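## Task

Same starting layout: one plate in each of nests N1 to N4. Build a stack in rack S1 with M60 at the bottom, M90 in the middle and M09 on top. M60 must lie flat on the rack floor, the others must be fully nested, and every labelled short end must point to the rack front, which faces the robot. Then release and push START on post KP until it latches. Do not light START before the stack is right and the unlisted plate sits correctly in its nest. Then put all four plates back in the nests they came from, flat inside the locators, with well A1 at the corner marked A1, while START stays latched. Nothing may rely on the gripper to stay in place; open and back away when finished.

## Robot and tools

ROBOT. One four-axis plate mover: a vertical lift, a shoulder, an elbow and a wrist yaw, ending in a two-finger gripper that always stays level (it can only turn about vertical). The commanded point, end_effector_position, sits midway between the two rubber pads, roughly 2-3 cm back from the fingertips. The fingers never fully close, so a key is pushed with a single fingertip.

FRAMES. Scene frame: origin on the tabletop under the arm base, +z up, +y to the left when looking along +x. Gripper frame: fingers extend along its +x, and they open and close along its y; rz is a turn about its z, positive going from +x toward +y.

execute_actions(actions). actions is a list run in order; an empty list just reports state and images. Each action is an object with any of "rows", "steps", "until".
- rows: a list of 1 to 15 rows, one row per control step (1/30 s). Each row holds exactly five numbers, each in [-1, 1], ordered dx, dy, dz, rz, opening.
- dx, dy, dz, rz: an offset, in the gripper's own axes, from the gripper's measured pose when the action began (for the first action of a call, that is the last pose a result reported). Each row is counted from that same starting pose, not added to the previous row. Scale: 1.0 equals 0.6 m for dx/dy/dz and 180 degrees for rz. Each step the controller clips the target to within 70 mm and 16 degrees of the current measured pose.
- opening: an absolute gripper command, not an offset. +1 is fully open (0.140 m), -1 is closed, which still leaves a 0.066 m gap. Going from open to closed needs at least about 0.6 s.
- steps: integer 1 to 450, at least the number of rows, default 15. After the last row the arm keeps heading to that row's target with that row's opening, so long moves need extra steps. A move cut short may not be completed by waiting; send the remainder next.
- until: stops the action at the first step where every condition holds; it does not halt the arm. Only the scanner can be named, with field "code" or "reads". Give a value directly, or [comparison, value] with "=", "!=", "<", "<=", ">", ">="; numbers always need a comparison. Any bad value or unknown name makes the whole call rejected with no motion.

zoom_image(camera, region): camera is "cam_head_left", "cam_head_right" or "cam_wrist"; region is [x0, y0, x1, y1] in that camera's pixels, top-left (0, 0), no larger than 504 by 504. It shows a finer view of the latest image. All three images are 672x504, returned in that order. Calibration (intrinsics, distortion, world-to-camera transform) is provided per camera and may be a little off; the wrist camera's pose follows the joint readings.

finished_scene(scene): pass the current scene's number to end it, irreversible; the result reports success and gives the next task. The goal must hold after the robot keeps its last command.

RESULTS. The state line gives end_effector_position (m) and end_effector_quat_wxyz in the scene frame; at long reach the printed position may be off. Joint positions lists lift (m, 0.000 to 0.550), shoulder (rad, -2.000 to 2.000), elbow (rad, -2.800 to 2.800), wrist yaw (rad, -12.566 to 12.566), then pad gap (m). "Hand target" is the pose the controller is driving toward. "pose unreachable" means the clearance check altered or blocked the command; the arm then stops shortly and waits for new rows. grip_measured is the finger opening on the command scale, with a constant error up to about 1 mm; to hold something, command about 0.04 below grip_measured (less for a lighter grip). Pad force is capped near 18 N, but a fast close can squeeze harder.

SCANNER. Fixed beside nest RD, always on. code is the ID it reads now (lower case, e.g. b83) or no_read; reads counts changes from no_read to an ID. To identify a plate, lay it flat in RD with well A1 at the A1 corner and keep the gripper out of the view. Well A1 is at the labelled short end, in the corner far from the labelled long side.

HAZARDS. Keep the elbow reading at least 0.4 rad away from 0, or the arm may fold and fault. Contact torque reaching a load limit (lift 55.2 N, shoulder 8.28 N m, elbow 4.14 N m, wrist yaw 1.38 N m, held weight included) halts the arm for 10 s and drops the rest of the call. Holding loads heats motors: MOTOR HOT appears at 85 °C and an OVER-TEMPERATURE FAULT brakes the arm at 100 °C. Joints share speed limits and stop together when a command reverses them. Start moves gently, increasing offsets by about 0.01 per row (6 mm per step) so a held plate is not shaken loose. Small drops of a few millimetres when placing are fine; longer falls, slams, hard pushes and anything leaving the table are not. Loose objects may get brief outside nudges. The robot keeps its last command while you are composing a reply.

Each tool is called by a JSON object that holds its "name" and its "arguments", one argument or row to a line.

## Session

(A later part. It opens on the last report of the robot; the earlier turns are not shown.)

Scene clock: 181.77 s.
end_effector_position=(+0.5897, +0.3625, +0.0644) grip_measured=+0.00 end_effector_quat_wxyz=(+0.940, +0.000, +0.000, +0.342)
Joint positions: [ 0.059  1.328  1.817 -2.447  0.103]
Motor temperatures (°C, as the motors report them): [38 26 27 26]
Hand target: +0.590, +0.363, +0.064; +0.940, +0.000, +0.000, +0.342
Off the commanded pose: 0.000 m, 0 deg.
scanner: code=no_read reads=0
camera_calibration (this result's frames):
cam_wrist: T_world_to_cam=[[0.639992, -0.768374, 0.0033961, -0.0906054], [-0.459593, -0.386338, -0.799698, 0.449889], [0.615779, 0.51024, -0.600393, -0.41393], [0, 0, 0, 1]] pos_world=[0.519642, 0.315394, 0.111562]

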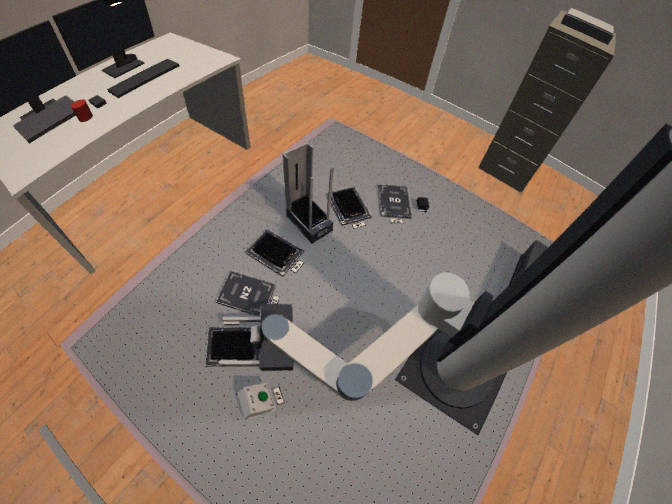

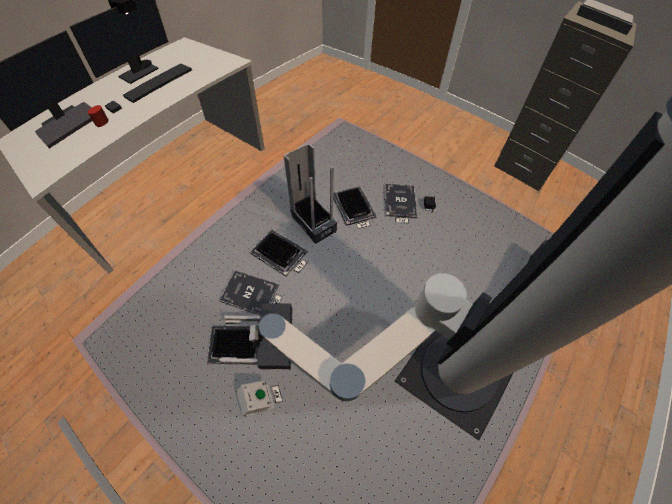

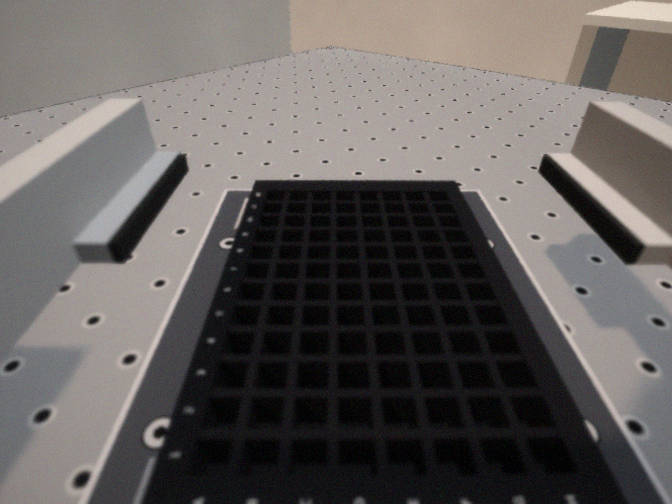

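{"name": "execute_actions", "arguments": {
  "actions": [
    {"rows":[[0,0,-0.0535,0,0]],"steps":12}
  ]
}}

{"name": "zoom_image", "arguments": {
  "camera": "cam_wrist",
  "region": [200,60,520,160]
}}

Scene clock: 187.00 s.
end_effector_position=(+0.5897, +0.3625, +0.0322) grip_measured=+0.00 end_effector_quat_wxyz=(+0.940, +0.000, +0.000, +0.342)
Joint positions: [ 0.027  1.328  1.817 -2.447  0.103]
Motor temperatures (°C, as the motors report them): [38 26 27 26]
Hand target: +0.590, +0.362, +0.032; +0.940, +0.000, +0.000, +0.342
Off the commanded pose: 0.000 m, 0 deg.
scanner: code=no_read reads=0
camera_calibration (this result's frames):
cam_wrist: T_world_to_cam=[[0.639978, -0.768386, 0.0033961, -0.0904872], [-0.459601, -0.38633, -0.799698, 0.424172], [0.615789, 0.510228, -0.600393, -0.433239], [0, 0, 0, 1]] pos_world=[0.519643, 0.315391, 0.0794029]

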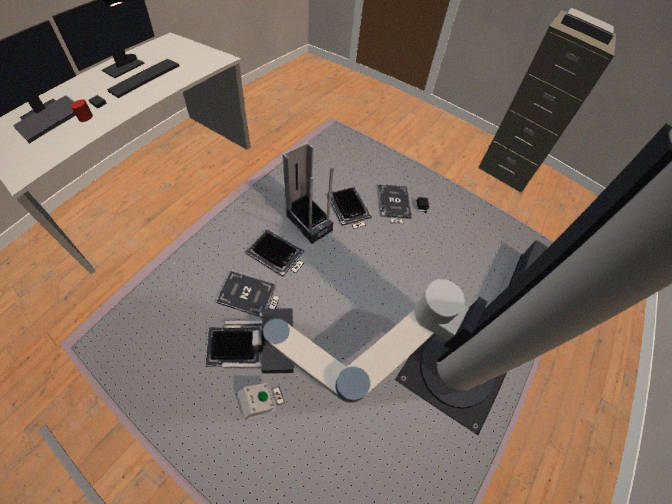

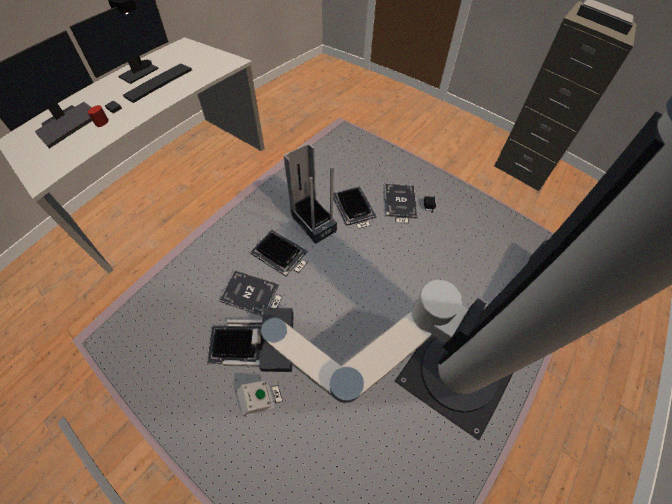

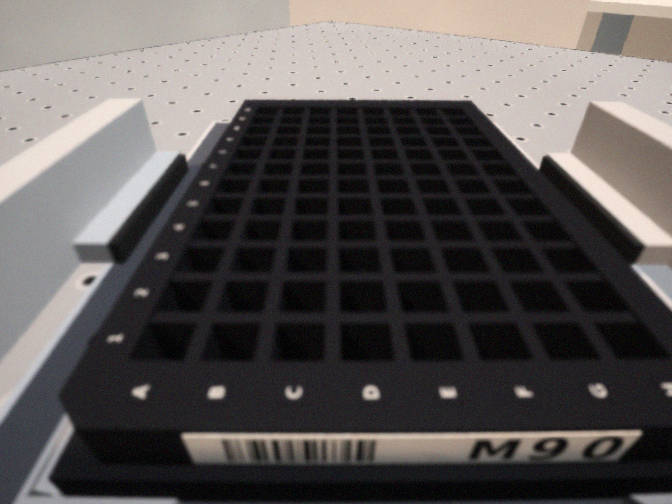

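Region (200, 60, 520, 160) of cam_wrist's 672x504 image, scaled by 1.575, with more detail than that image has; it fills the top 158 rows of this view, and the rest is white.

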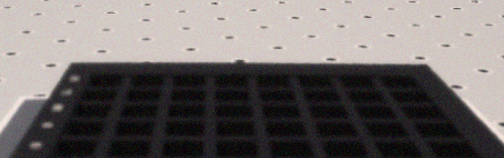

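{"name": "execute_actions", "arguments": {
  "actions": [
    {"rows":[[-0.0023,0,0.0002,0,-0.1],[-0.0023,0,0.0002,0,-0.2],[-0.0023,0,0.0002,0,-0.3],[-0.0023,0,0.0002,0,-0.35],[-0.0023,0,0.0002,0,-0.4],[-0.0023,0,0.0002,0,-0.43],[-0.0023,0,0.0002,0,-0.46],[-0.0023,0,0.0002,0,-0.48],[-0.0023,0,0.0002,0,-0.5],[-0.0023,0,0.0002,0,-0.52],[-0.0023,0,0.0002,0,-0.55],[-0.0023,0,0.0002,0,-0.57]],"steps":14}
  ]
}}

Scene clock: 197.27 s.
end_effector_position=(+0.5887, +0.3616, +0.0323) grip_measured=-0.50 end_effector_quat_wxyz=(+0.940, +0.000, +0.000, +0.342)
Joint positions: [ 0.027  1.332  1.808 -2.443  0.084]
Motor temperatures (°C, as the motors report them): [38 26 27 26]
Hand target: +0.589, +0.362, +0.032; +0.940, +0.000, +0.000, +0.342
Off the commanded pose: 0.000 m, 0 deg.
scanner: code=no_read reads=0
camera_calibration (this result's frames):
cam_wrist: T_world_to_cam=[[0.639805, -0.76853, 0.0033961, -0.0904029], [-0.459688, -0.386226, -0.799698, 0.423423], [0.615904, 0.510089, -0.600393, -0.432108], [0, 0, 0, 1]] pos_world=[0.51862, 0.314473, 0.0794829]

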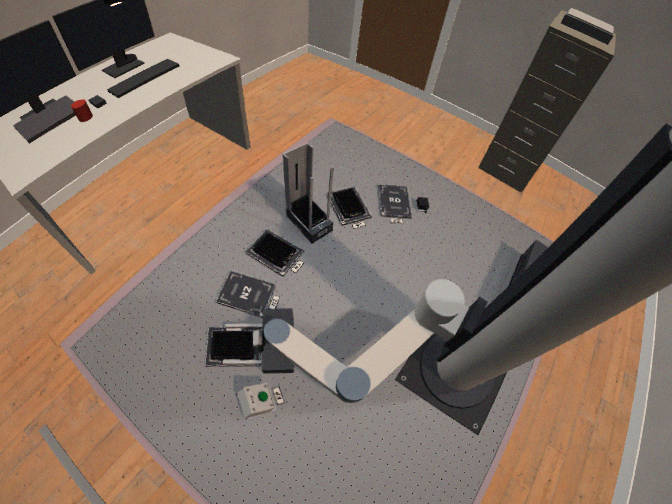

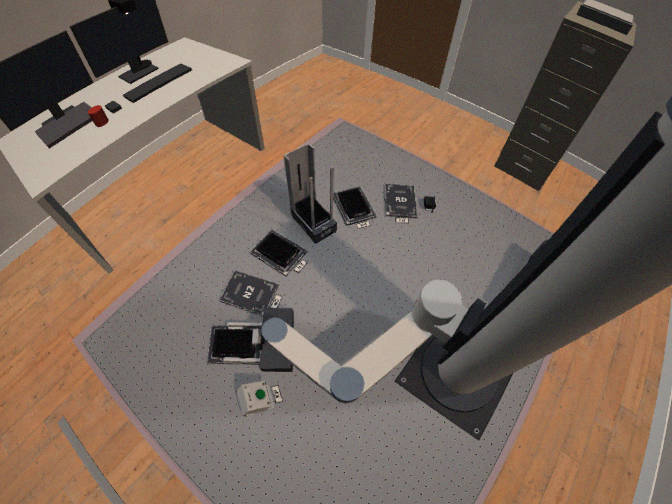

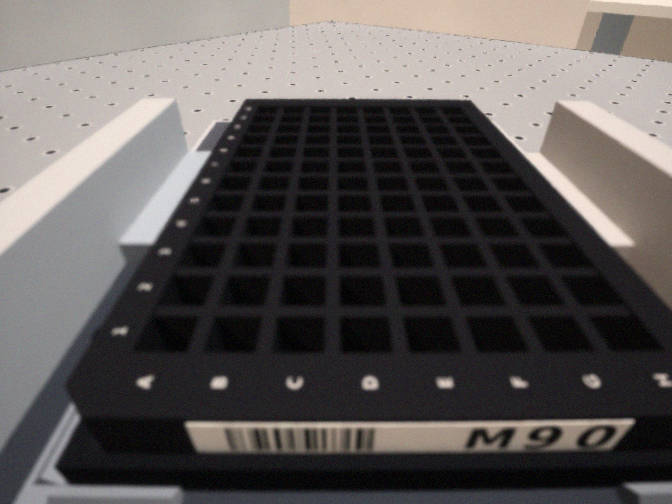

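{"name": "execute_actions", "arguments": {
  "actions": [
    {"rows":[[0,0,0.003,0,-0.57],[0,0,0.008,0,-0.57],[0,0,0.016,0,-0.57],[0,0,0.03,0,-0.57],[0,0,0.05,0,-0.57],[0,0,0.075,0,-0.57],[0,0,0.1,0,-0.57],[-0.01,-0.02,0.13,-0.01,-0.57],[-0.02,-0.05,0.16,-0.02,-0.57],[-0.1913,-0.5173,0.5012,-0.04,-0.57],[-0.1913,-0.5173,0.5012,-0.06,-0.57],[-0.1913,-0.5173,0.5012,-0.08,-0.57],[-0.1913,-0.5173,0.5012,-0.1,-0.57],[-0.1913,-0.5173,0.5012,-0.12,-0.57],[-0.1913,-0.5173,0.5012,-0.3037,-0.57]],"steps":48}
  ]
}}

Scene clock: 209.67 s.
end_effector_position=(+0.7000, +0.0498, +0.3331) grip_measured=-0.50 end_effector_quat_wxyz=(+0.992, +0.000, +0.000, -0.128)
Joint positions: [ 0.328  0.85   1.743 -2.85   0.084]
Motor temperatures (°C, as the motors report them): [38 26 27 26]
Hand target: +0.700, +0.050, +0.333; +0.992, +0.000, +0.000, -0.128
Off the commanded pose: 0.000 m, 0 deg.
scanner: code=no_read reads=0
camera_calibration (this result's frames):
cam_wrist: T_world_to_cam=[[-0.256963, -0.966415, 0.0033961, 0.235366], [-0.580934, 0.151656, -0.799698, 0.652781], [0.772325, -0.207466, -0.600393, -0.234832], [0, 0, 0, 1]] pos_world=[0.621069, 0.079743, 0.380236]

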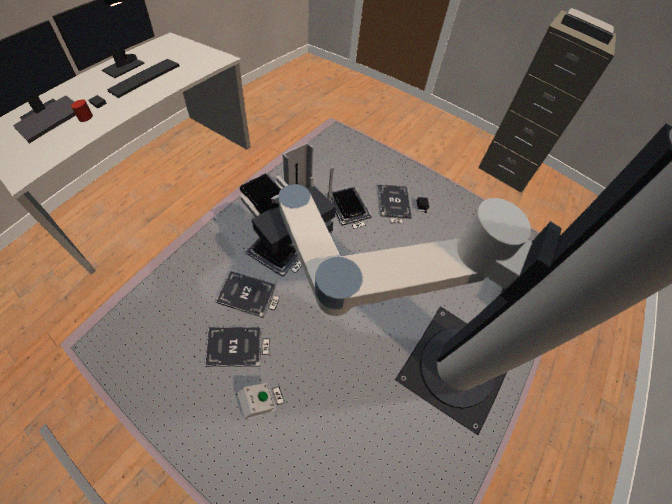

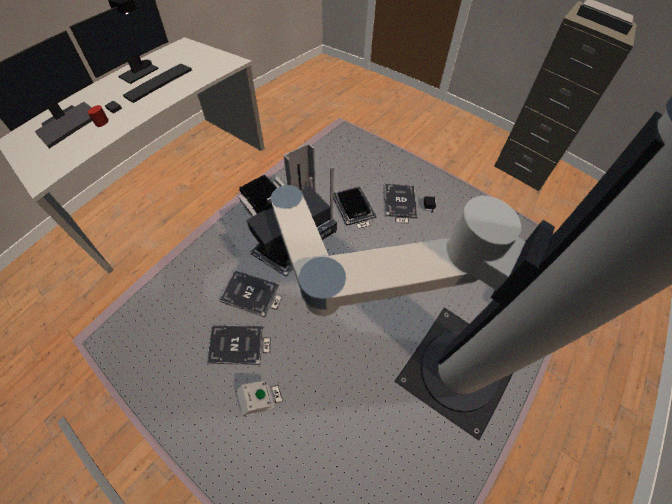

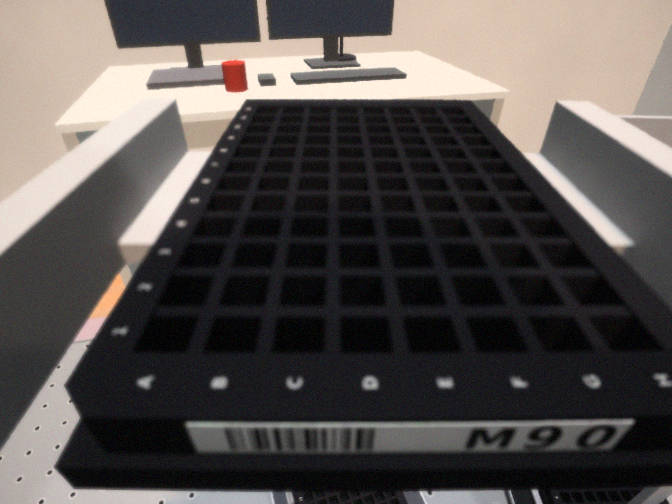

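{"name": "execute_actions", "arguments": {
  "actions": [
    {"rows":[[0.006,-0.02,0,0,-0.57],[0.015,-0.05,0,0,-0.57],[0.0981,-0.3115,0,0,-0.57]],"steps":26}
  ]
}}

Scene clock: 216.60 s.
end_effector_position=(+0.7094, -0.1460, +0.3330) grip_measured=-0.50 end_effector_quat_wxyz=(+0.992, +0.000, +0.000, -0.128)
Joint positions: [ 0.328  0.323  1.837 -2.418  0.084]
Motor temperatures (°C, as the motors report them): [38 26 27 26]
Hand target: +0.709, -0.146, +0.333; +0.992, +0.000, +0.000, -0.128
Off the commanded pose: 0.000 m, 0 deg.
scanner: code=no_read reads=0
camera_calibration (this result's frames):
cam_wrist: T_world_to_cam=[[-0.257009, -0.966403, 0.0033961, 0.0485767], [-0.580926, 0.151684, -0.799698, 0.687942], [0.772315, -0.207503, -0.600393, -0.282727], [0, 0, 0, 1]] pos_world=[0.630483, -0.116072, 0.380233]

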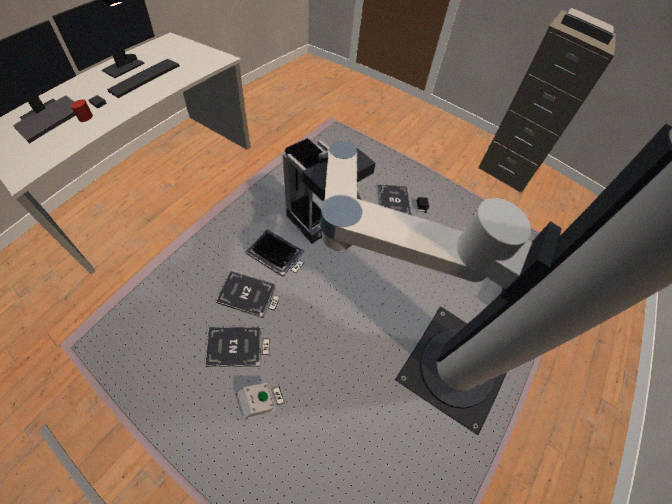

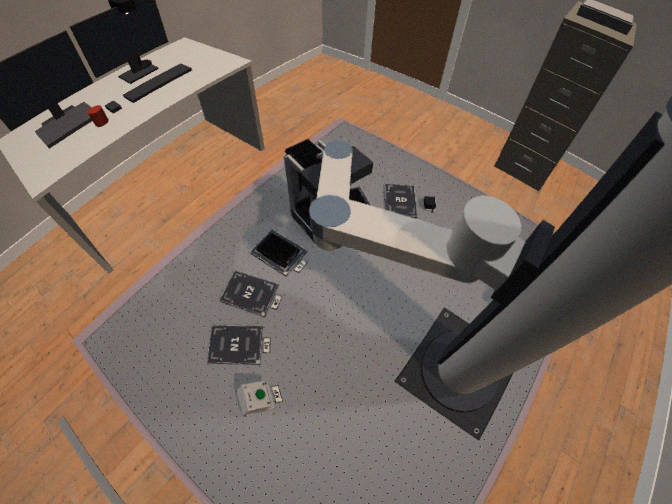

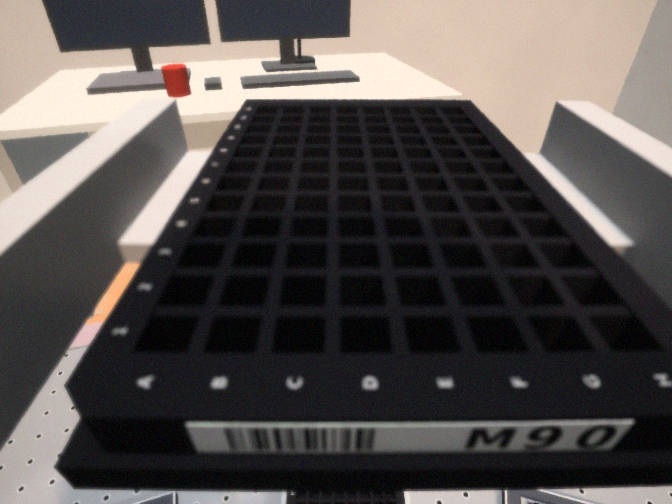

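Down to 0.091, then slow to 0.0864.

{"name": "execute_actions", "arguments": {
  "actions": [
    {"rows":[[0.0001,0.0002,-0.005,0,-0.57],[0.0001,0.0002,-0.01,0,-0.57],[0.0001,0.0002,-0.015,0,-0.57],[0.0001,0.0002,-0.02,0,-0.57],[0.0001,0.0002,-0.026,0,-0.57],[0.0001,0.0002,-0.033,0,-0.57],[0.0001,0.0002,-0.045,0,-0.57],[0.0001,0.0002,-0.4033,0,-0.57]],"steps":36},
    {"rows":[[0,0,-0.002,0,-0.57],[0,0,-0.004,0,-0.57],[0,0,-0.005,0,-0.57],[0,0,-0.006,0,-0.57],[0,0,-0.007,0,-0.57],[0,0,-0.0077,0,-0.57]],"steps":10}
  ]
}}

Scene clock: 230.77 s.
end_effector_position=(+0.7095, -0.1459, +0.0863) grip_measured=-0.50 end_effector_quat_wxyz=(+0.992, +0.000, +0.000, -0.128)
Joint positions: [ 0.081  0.324  1.838 -2.418  0.084]
Motor temperatures (°C, as the motors report them): [38 26 27 26]
Hand target: +0.709, -0.146, +0.086; +0.992, +0.000, +0.000, -0.128
Off the commanded pose: 0.000 m, 0 deg.
scanner: code=no_read reads=0
camera_calibration (this result's frames):
cam_wrist: T_world_to_cam=[[-0.256925, -0.966425, 0.0033961, 0.0494654], [-0.58094, 0.151633, -0.799698, 0.490676], [0.772333, -0.207435, -0.600393, -0.430892], [0, 0, 0, 1]] pos_world=[0.630555, -0.11598, 0.13352]

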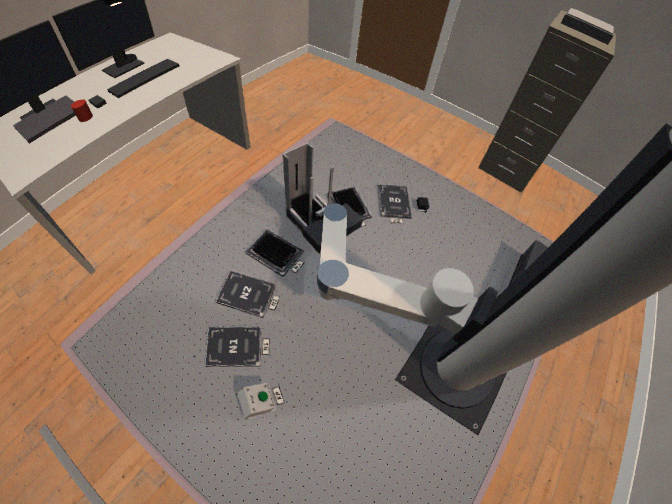

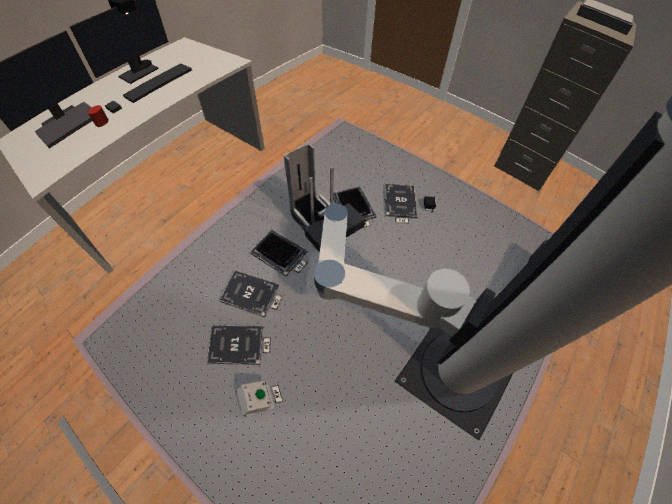

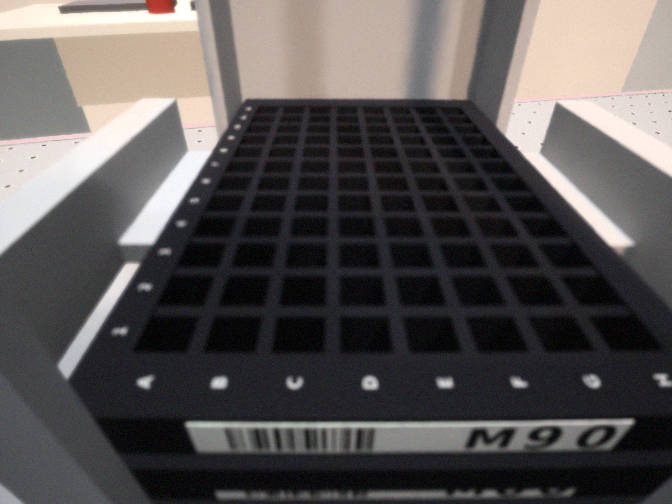

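{"name": "execute_actions", "arguments": {
  "actions": [
    {"rows":[[0,0,0,0,-0.52],[0,0,0,0,-0.5],[0,0,0,0,-0.48],[0,0,0,0,-0.4],[0,0,0,0,0]],"steps":10}
  ]
}}

Scene clock: 238.67 s.
end_effector_position=(+0.7095, -0.1459, +0.0863) grip_measured=+0.00 end_effector_quat_wxyz=(+0.992, +0.000, +0.000, -0.128)
Joint positions: [ 0.081  0.324  1.838 -2.418  0.103]
Motor temperatures (°C, as the motors report them): [38 26 27 26]
Hand target: +0.709, -0.146, +0.086; +0.992, +0.000, +0.000, -0.128
Off the commanded pose: 0.000 m, 0 deg.
scanner: code=no_read reads=0
camera_calibration (this result's frames):
cam_wrist: T_world_to_cam=[[-0.256922, -0.966426, 0.0033961, 0.049464], [-0.58094, 0.151632, -0.799698, 0.490675], [0.772334, -0.207433, -0.600393, -0.430893], [0, 0, 0, 1]] pos_world=[0.630555, -0.11598, 0.133519]

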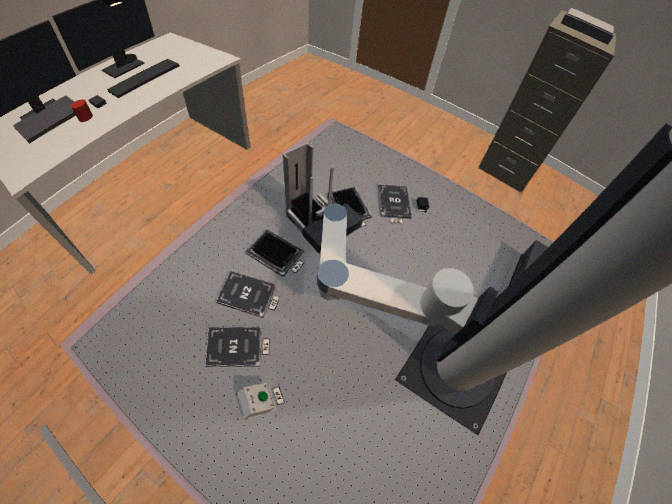

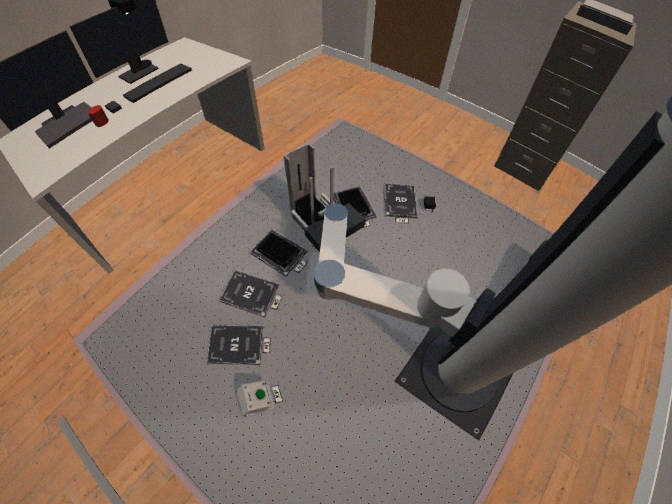

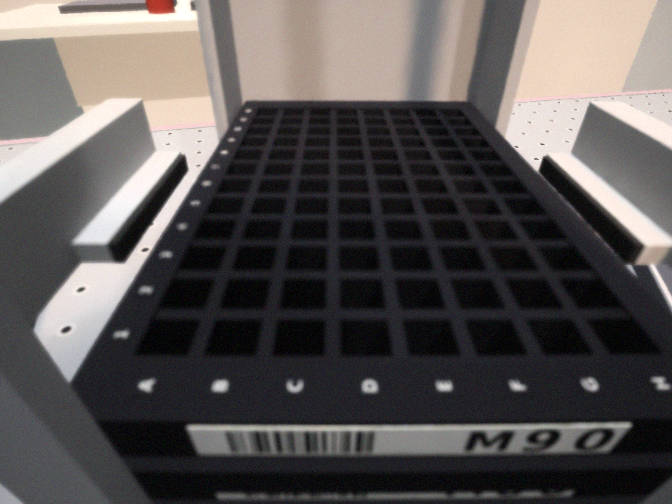

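{"name": "execute_actions", "arguments": {
  "actions": [
    {"rows":[[-0.02,0,0,0,0],[-0.05,0,0,0,0],[-0.25,0,0,0,0]],"steps":21},
    {"rows":[[-0.0081,0.2237,-0.0438,0.105,0]],"steps":21},
    {"rows":[[0.2,0,0,0,0]],"steps":19}
  ]
}}

Scene clock: 248.13 s.
end_effector_position=(+0.7135, +0.0321, +0.0600) grip_measured=+0.00 end_effector_quat_wxyz=(+0.999, +0.000, +0.000, +0.037)
Joint positions: [ 0.055  0.688  1.747 -2.361  0.103]
Motor temperatures (°C, as the motors report them): [38 26 27 26]
Hand target: +0.713, +0.032, +0.060; +0.999, +0.000, +0.000, +0.037
Off the commanded pose: 0.000 m, 0 deg.
scanner: code=no_read reads=0
camera_calibration (this result's frames):
cam_wrist: T_world_to_cam=[[0.070246, -0.997524, 0.0033961, -0.00980566], [-0.598723, -0.0448849, -0.799698, 0.463941], [0.79787, 0.0541423, -0.600393, -0.439468], [0, 0, 0, 1]] pos_world=[0.6291, 0.0348364, 0.107193]

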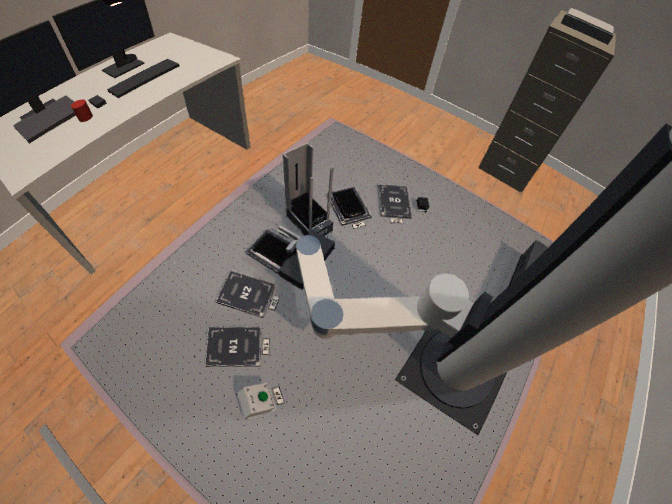

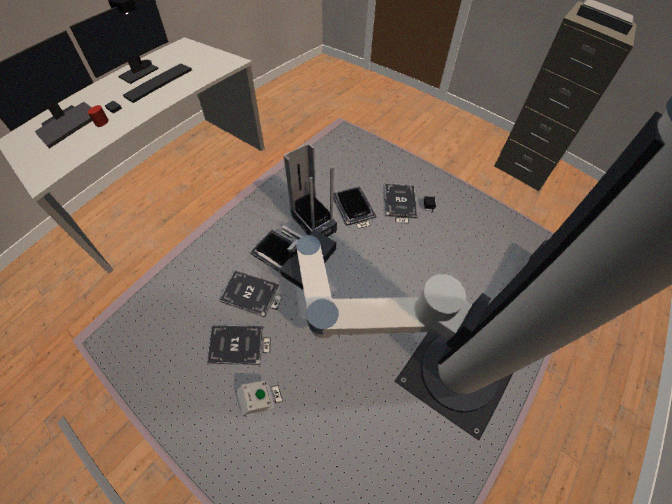

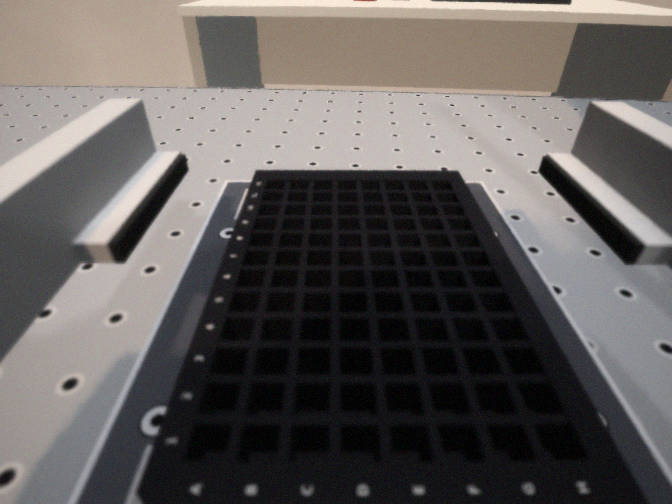

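{"name": "execute_actions", "arguments": {
  "actions": [
    {"rows":[[-0.001,-0.0007,-0.0461,0,0]],"steps":11}
  ]
}}

{"name": "zoom_image", "arguments": {
  "camera": "cam_wrist",
  "region": [200,60,520,160]
}}

Scene clock: 256.23 s.
end_effector_position=(+0.7129, +0.0316, +0.0323) grip_measured=+0.00 end_effector_quat_wxyz=(+0.999, +0.000, +0.000, +0.037)
Joint positions: [ 0.027  0.688  1.744 -2.358  0.103]
Motor temperatures (°C, as the motors report them): [38 26 27 26]
Hand target: +0.713, +0.032, +0.032; +0.999, +0.000, +0.000, +0.037
Off the commanded pose: 0.000 m, 0 deg.
scanner: code=no_read reads=0
camera_calibration (this result's frames):
cam_wrist: T_world_to_cam=[[0.0699539, -0.997544, 0.0033961, -0.0100266], [-0.598736, -0.0447096, -0.799698, 0.441426], [0.797886, 0.0539087, -0.600393, -0.455663], [0, 0, 0, 1]] pos_world=[0.628566, 0.0342982, 0.0794641]

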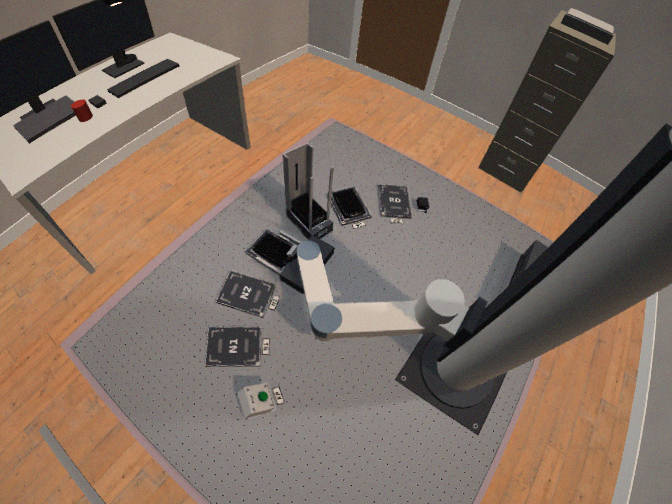

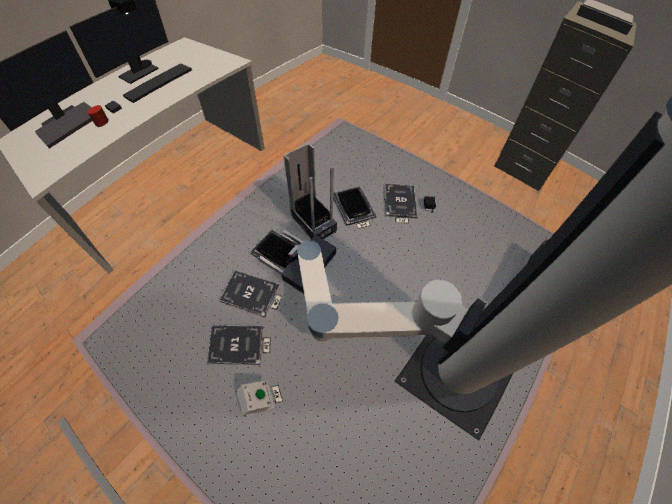

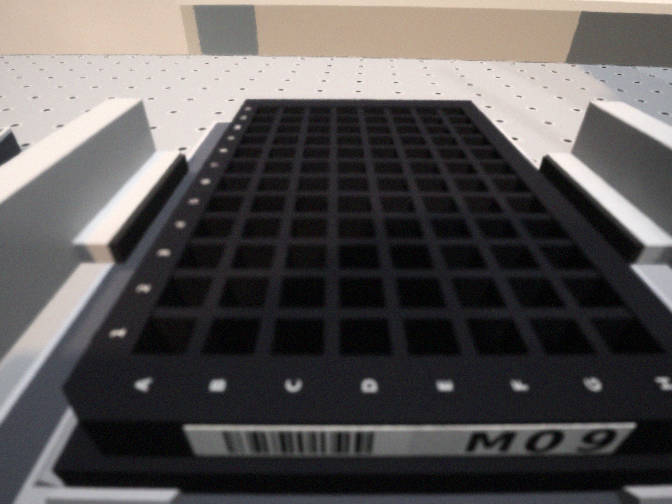

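Region (200, 60, 520, 160) of cam_wrist's 672x504 image, scaled by 1.575, with more detail than that image has; it fills the top 158 rows of this view, and the rest is white.

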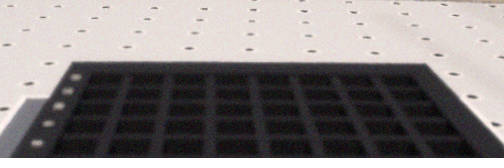

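{"name": "execute_actions", "arguments": {
  "actions": [
    {"rows":[[-0.0007,0,0,-0.0006,-0.1],[-0.0007,0,0,-0.0006,-0.2],[-0.0007,0,0,-0.0006,-0.3],[-0.0007,0,0,-0.0006,-0.35],[-0.0007,0,0,-0.0006,-0.4],[-0.0007,0,0,-0.0006,-0.43],[-0.0007,0,0,-0.0006,-0.46],[-0.0007,0,0,-0.0006,-0.48],[-0.0007,0,0,-0.0006,-0.5],[-0.0007,0,0,-0.0006,-0.52],[-0.0007,0,0,-0.0006,-0.55],[-0.0007,0,0,-0.0006,-0.57]],"steps":15},
    {"rows":[[0,0,0.003,0,-0.57],[0,0,0.008,0,-0.57],[0,0,0.016,0,-0.57],[0,0,0.03,0,-0.57],[0,0,0.05,0,-0.57],[0,0,0.075,0,-0.57],[0,0,0.5012,0,-0.57]],"steps":37}
  ]
}}

Scene clock: 275.33 s.
end_effector_position=(+0.7125, +0.0315, +0.3331) grip_measured=-0.51 end_effector_quat_wxyz=(+0.999, +0.000, +0.000, +0.036)
Joint positions: [ 0.328  0.69   1.741 -2.36   0.084]
Motor temperatures (°C, as the motors report them): [38 26 27 26]
Hand target: +0.713, +0.031, +0.333; +0.999, +0.000, +0.000, +0.036
Off the commanded pose: 0.000 m, 0 deg.
scanner: code=no_read reads=0
camera_calibration (this result's frames):
cam_wrist: T_world_to_cam=[[0.0681025, -0.997673, 0.0033961, -0.00976405], [-0.598818, -0.0435983, -0.799698, 0.681739], [0.797985, 0.0524278, -0.600393, -0.274792], [0, 0, 0, 1]] pos_world=[0.628182, 0.0343881, 0.380235]

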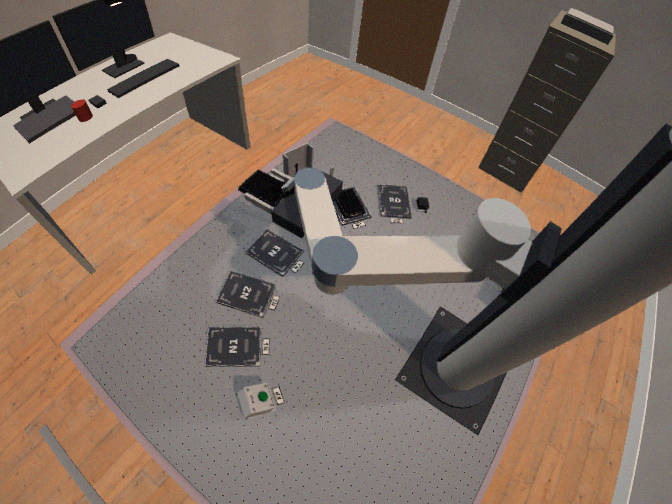

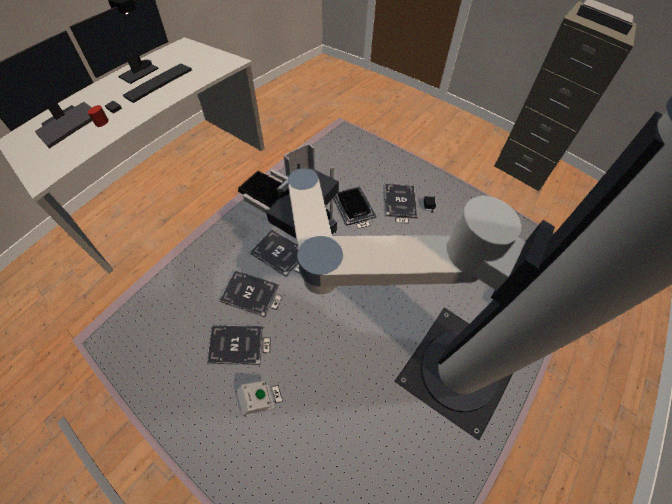

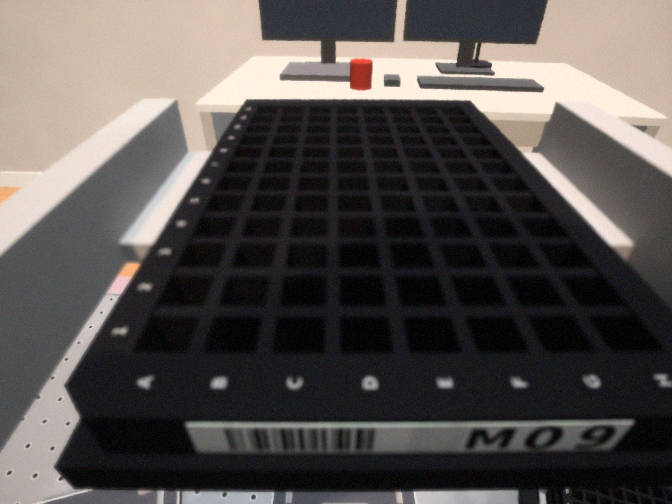

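{"name": "execute_actions", "arguments": {
  "actions": [
    {"rows":[[-0.002,-0.02,0,-0.007,-0.57],[-0.004,-0.05,0,-0.017,-0.57],[-0.026,-0.2946,0,-0.035,-0.57],[-0.026,-0.2946,0,-0.05,-0.57],[-0.026,-0.2946,0,-0.065,-0.57],[-0.026,-0.2946,0,-0.1044,-0.57]],"steps":25}
  ]
}}

Scene clock: 288.93 s.
end_effector_position=(+0.7095, -0.1460, +0.3330) grip_measured=-0.51 end_effector_quat_wxyz=(+0.992, +0.000, +0.000, -0.128)
Joint positions: [ 0.328  0.323  1.838 -2.418  0.084]
Motor temperatures (°C, as the motors report them): [38 26 27 26]
Hand target: +0.710, -0.146, +0.333; +0.992, +0.000, +0.000, -0.128
Off the commanded pose: 0.000 m, 0 deg.
scanner: code=no_read reads=0
camera_calibration (this result's frames):
cam_wrist: T_world_to_cam=[[-0.256943, -0.966421, 0.0033961, 0.0485275], [-0.580937, 0.151644, -0.799698, 0.688011], [0.77233, -0.207449, -0.600393, -0.282821], [0, 0, 0, 1]] pos_world=[0.63059, -0.116105, 0.380232]

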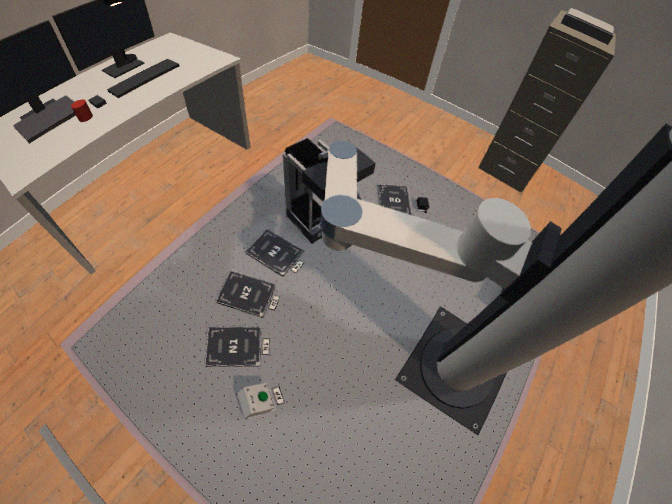

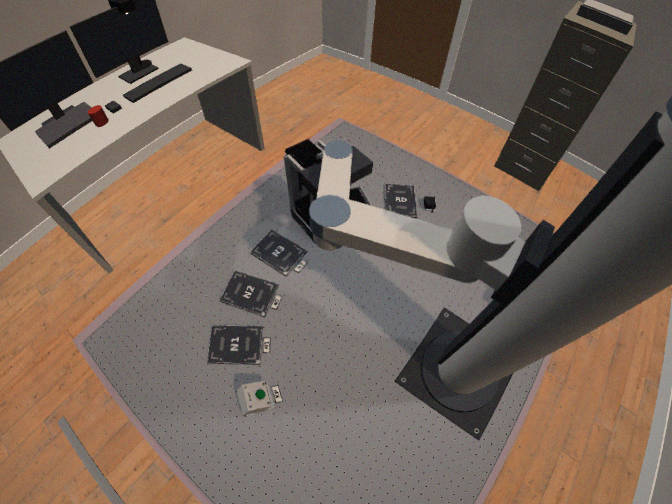

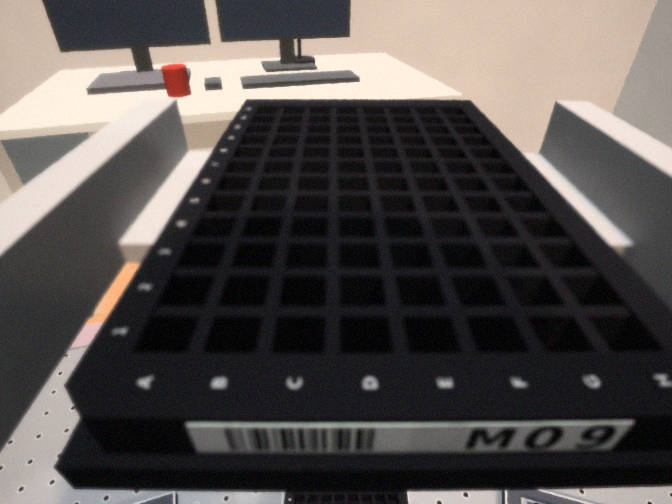

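{"name": "execute_actions", "arguments": {
  "actions": [
    {"rows":[[-0.0001,0.0002,-0.005,0,-0.57],[-0.0001,0.0002,-0.01,0,-0.57],[-0.0001,0.0002,-0.015,0,-0.57],[-0.0001,0.0002,-0.02,0,-0.57],[-0.0001,0.0002,-0.026,0,-0.57],[-0.0001,0.0002,-0.033,0,-0.57],[-0.0001,0.0002,-0.045,0,-0.57],[-0.0001,0.0002,-0.3817,0,-0.57]],"steps":35},
    {"rows":[[0,0,-0.002,0,-0.57],[0,0,-0.004,0,-0.57],[0,0,-0.005,0,-0.57],[0,0,-0.006,0,-0.57],[0,0,-0.007,0,-0.57],[0,0,-0.0077,0,-0.57]],"steps":9},
    {"rows":[[0,0,0,0,-0.52],[0,0,0,0,-0.5],[0,0,0,0,-0.48],[0,0,0,0,-0.4],[0,0,0,0,0]],"steps":10}
  ]
}}

{"name": "execute_actions", "arguments": {
  "actions": [
    {"rows":[[-0.02,0,0,0,0],[-0.05,0,0,0,0],[-0.25,0,0,0,0]],"steps":21}
  ]
}}

Scene clock: 300.43 s.
end_effector_position=(+0.7095, -0.1459, +0.0993) grip_measured=+0.00 end_effector_quat_wxyz=(+0.992, +0.000, +0.000, -0.128)
Joint positions: [ 0.094  0.324  1.838 -2.418  0.103]
Motor temperatures (°C, as the motors report them): [38 26 27 26]
Hand target: +0.709, -0.146, +0.099; +0.992, +0.000, +0.000, -0.128
Off the commanded pose: 0.000 m, 0 deg.
scanner: code=no_read reads=0
camera_calibration (this result's frames):
cam_wrist: T_world_to_cam=[[-0.256995, -0.966407, 0.0033961, 0.049427], [-0.580929, 0.151675, -0.799698, 0.501037], [0.772318, -0.207492, -0.600393, -0.423109], [0, 0, 0, 1]] pos_world=[0.630544, -0.11602, 0.146479]

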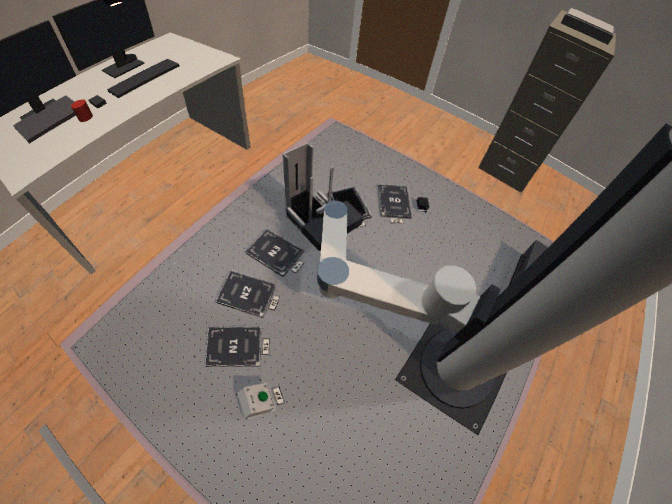

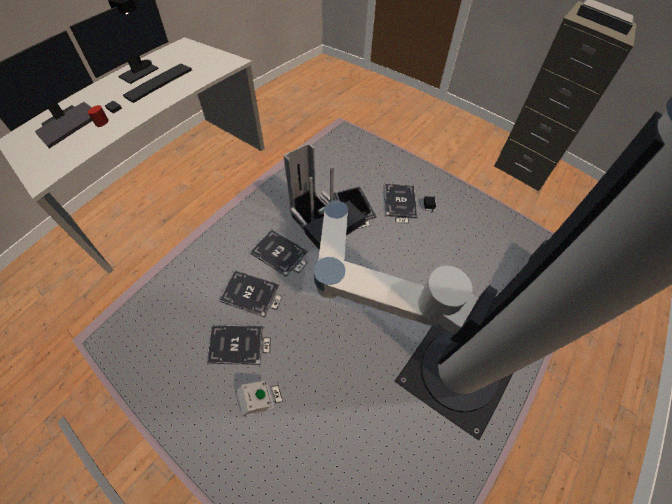

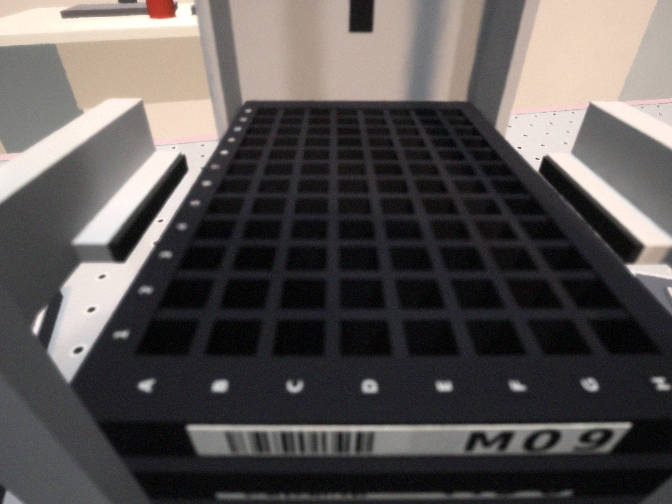

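Scene clock: 301.13 s.
end_effector_position=(+0.5643, -0.1078, +0.0993) grip_measured=+0.00 end_effector_quat_wxyz=(+0.992, +0.000, +0.000, -0.128)
Joint positions: [ 0.094  0.635  1.055 -1.947  0.103]
Motor temperatures (°C, as the motors report them): [38 26 27 26]
Hand target: +0.564, -0.108, +0.099; +0.992, +0.000, +0.000, -0.128
Off the commanded pose: 0.000 m, 0 deg.
scanner: code=no_read reads=0
camera_calibration (this result's frames):
cam_wrist: T_world_to_cam=[[-0.257443, -0.966287, 0.0033961, 0.0491957], [-0.580858, 0.151945, -0.799698, 0.410889], [0.772222, -0.20785, -0.600393, -0.303063], [0, 0, 0, 1]] pos_world=[0.485365, -0.0778868, 0.146463]

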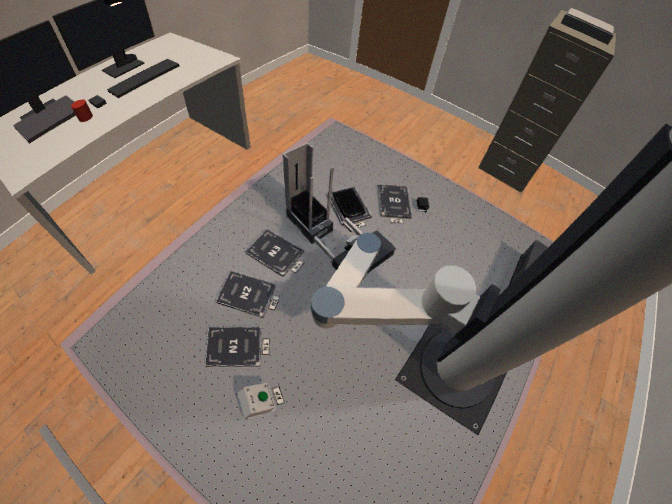

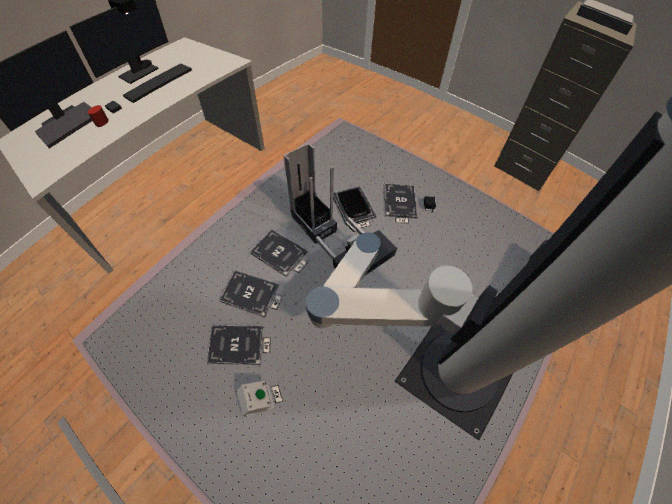

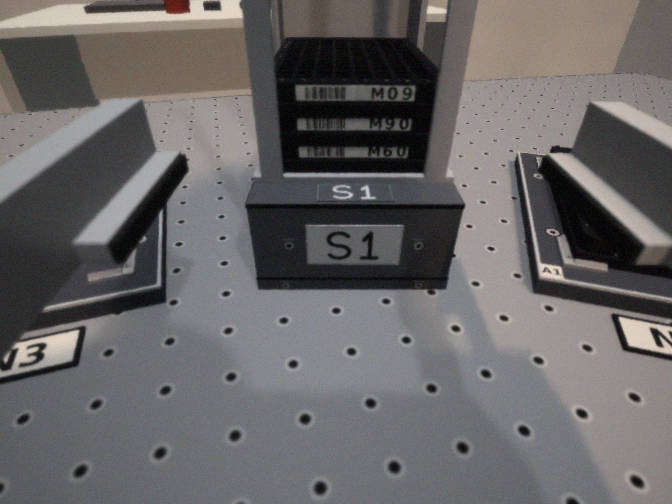

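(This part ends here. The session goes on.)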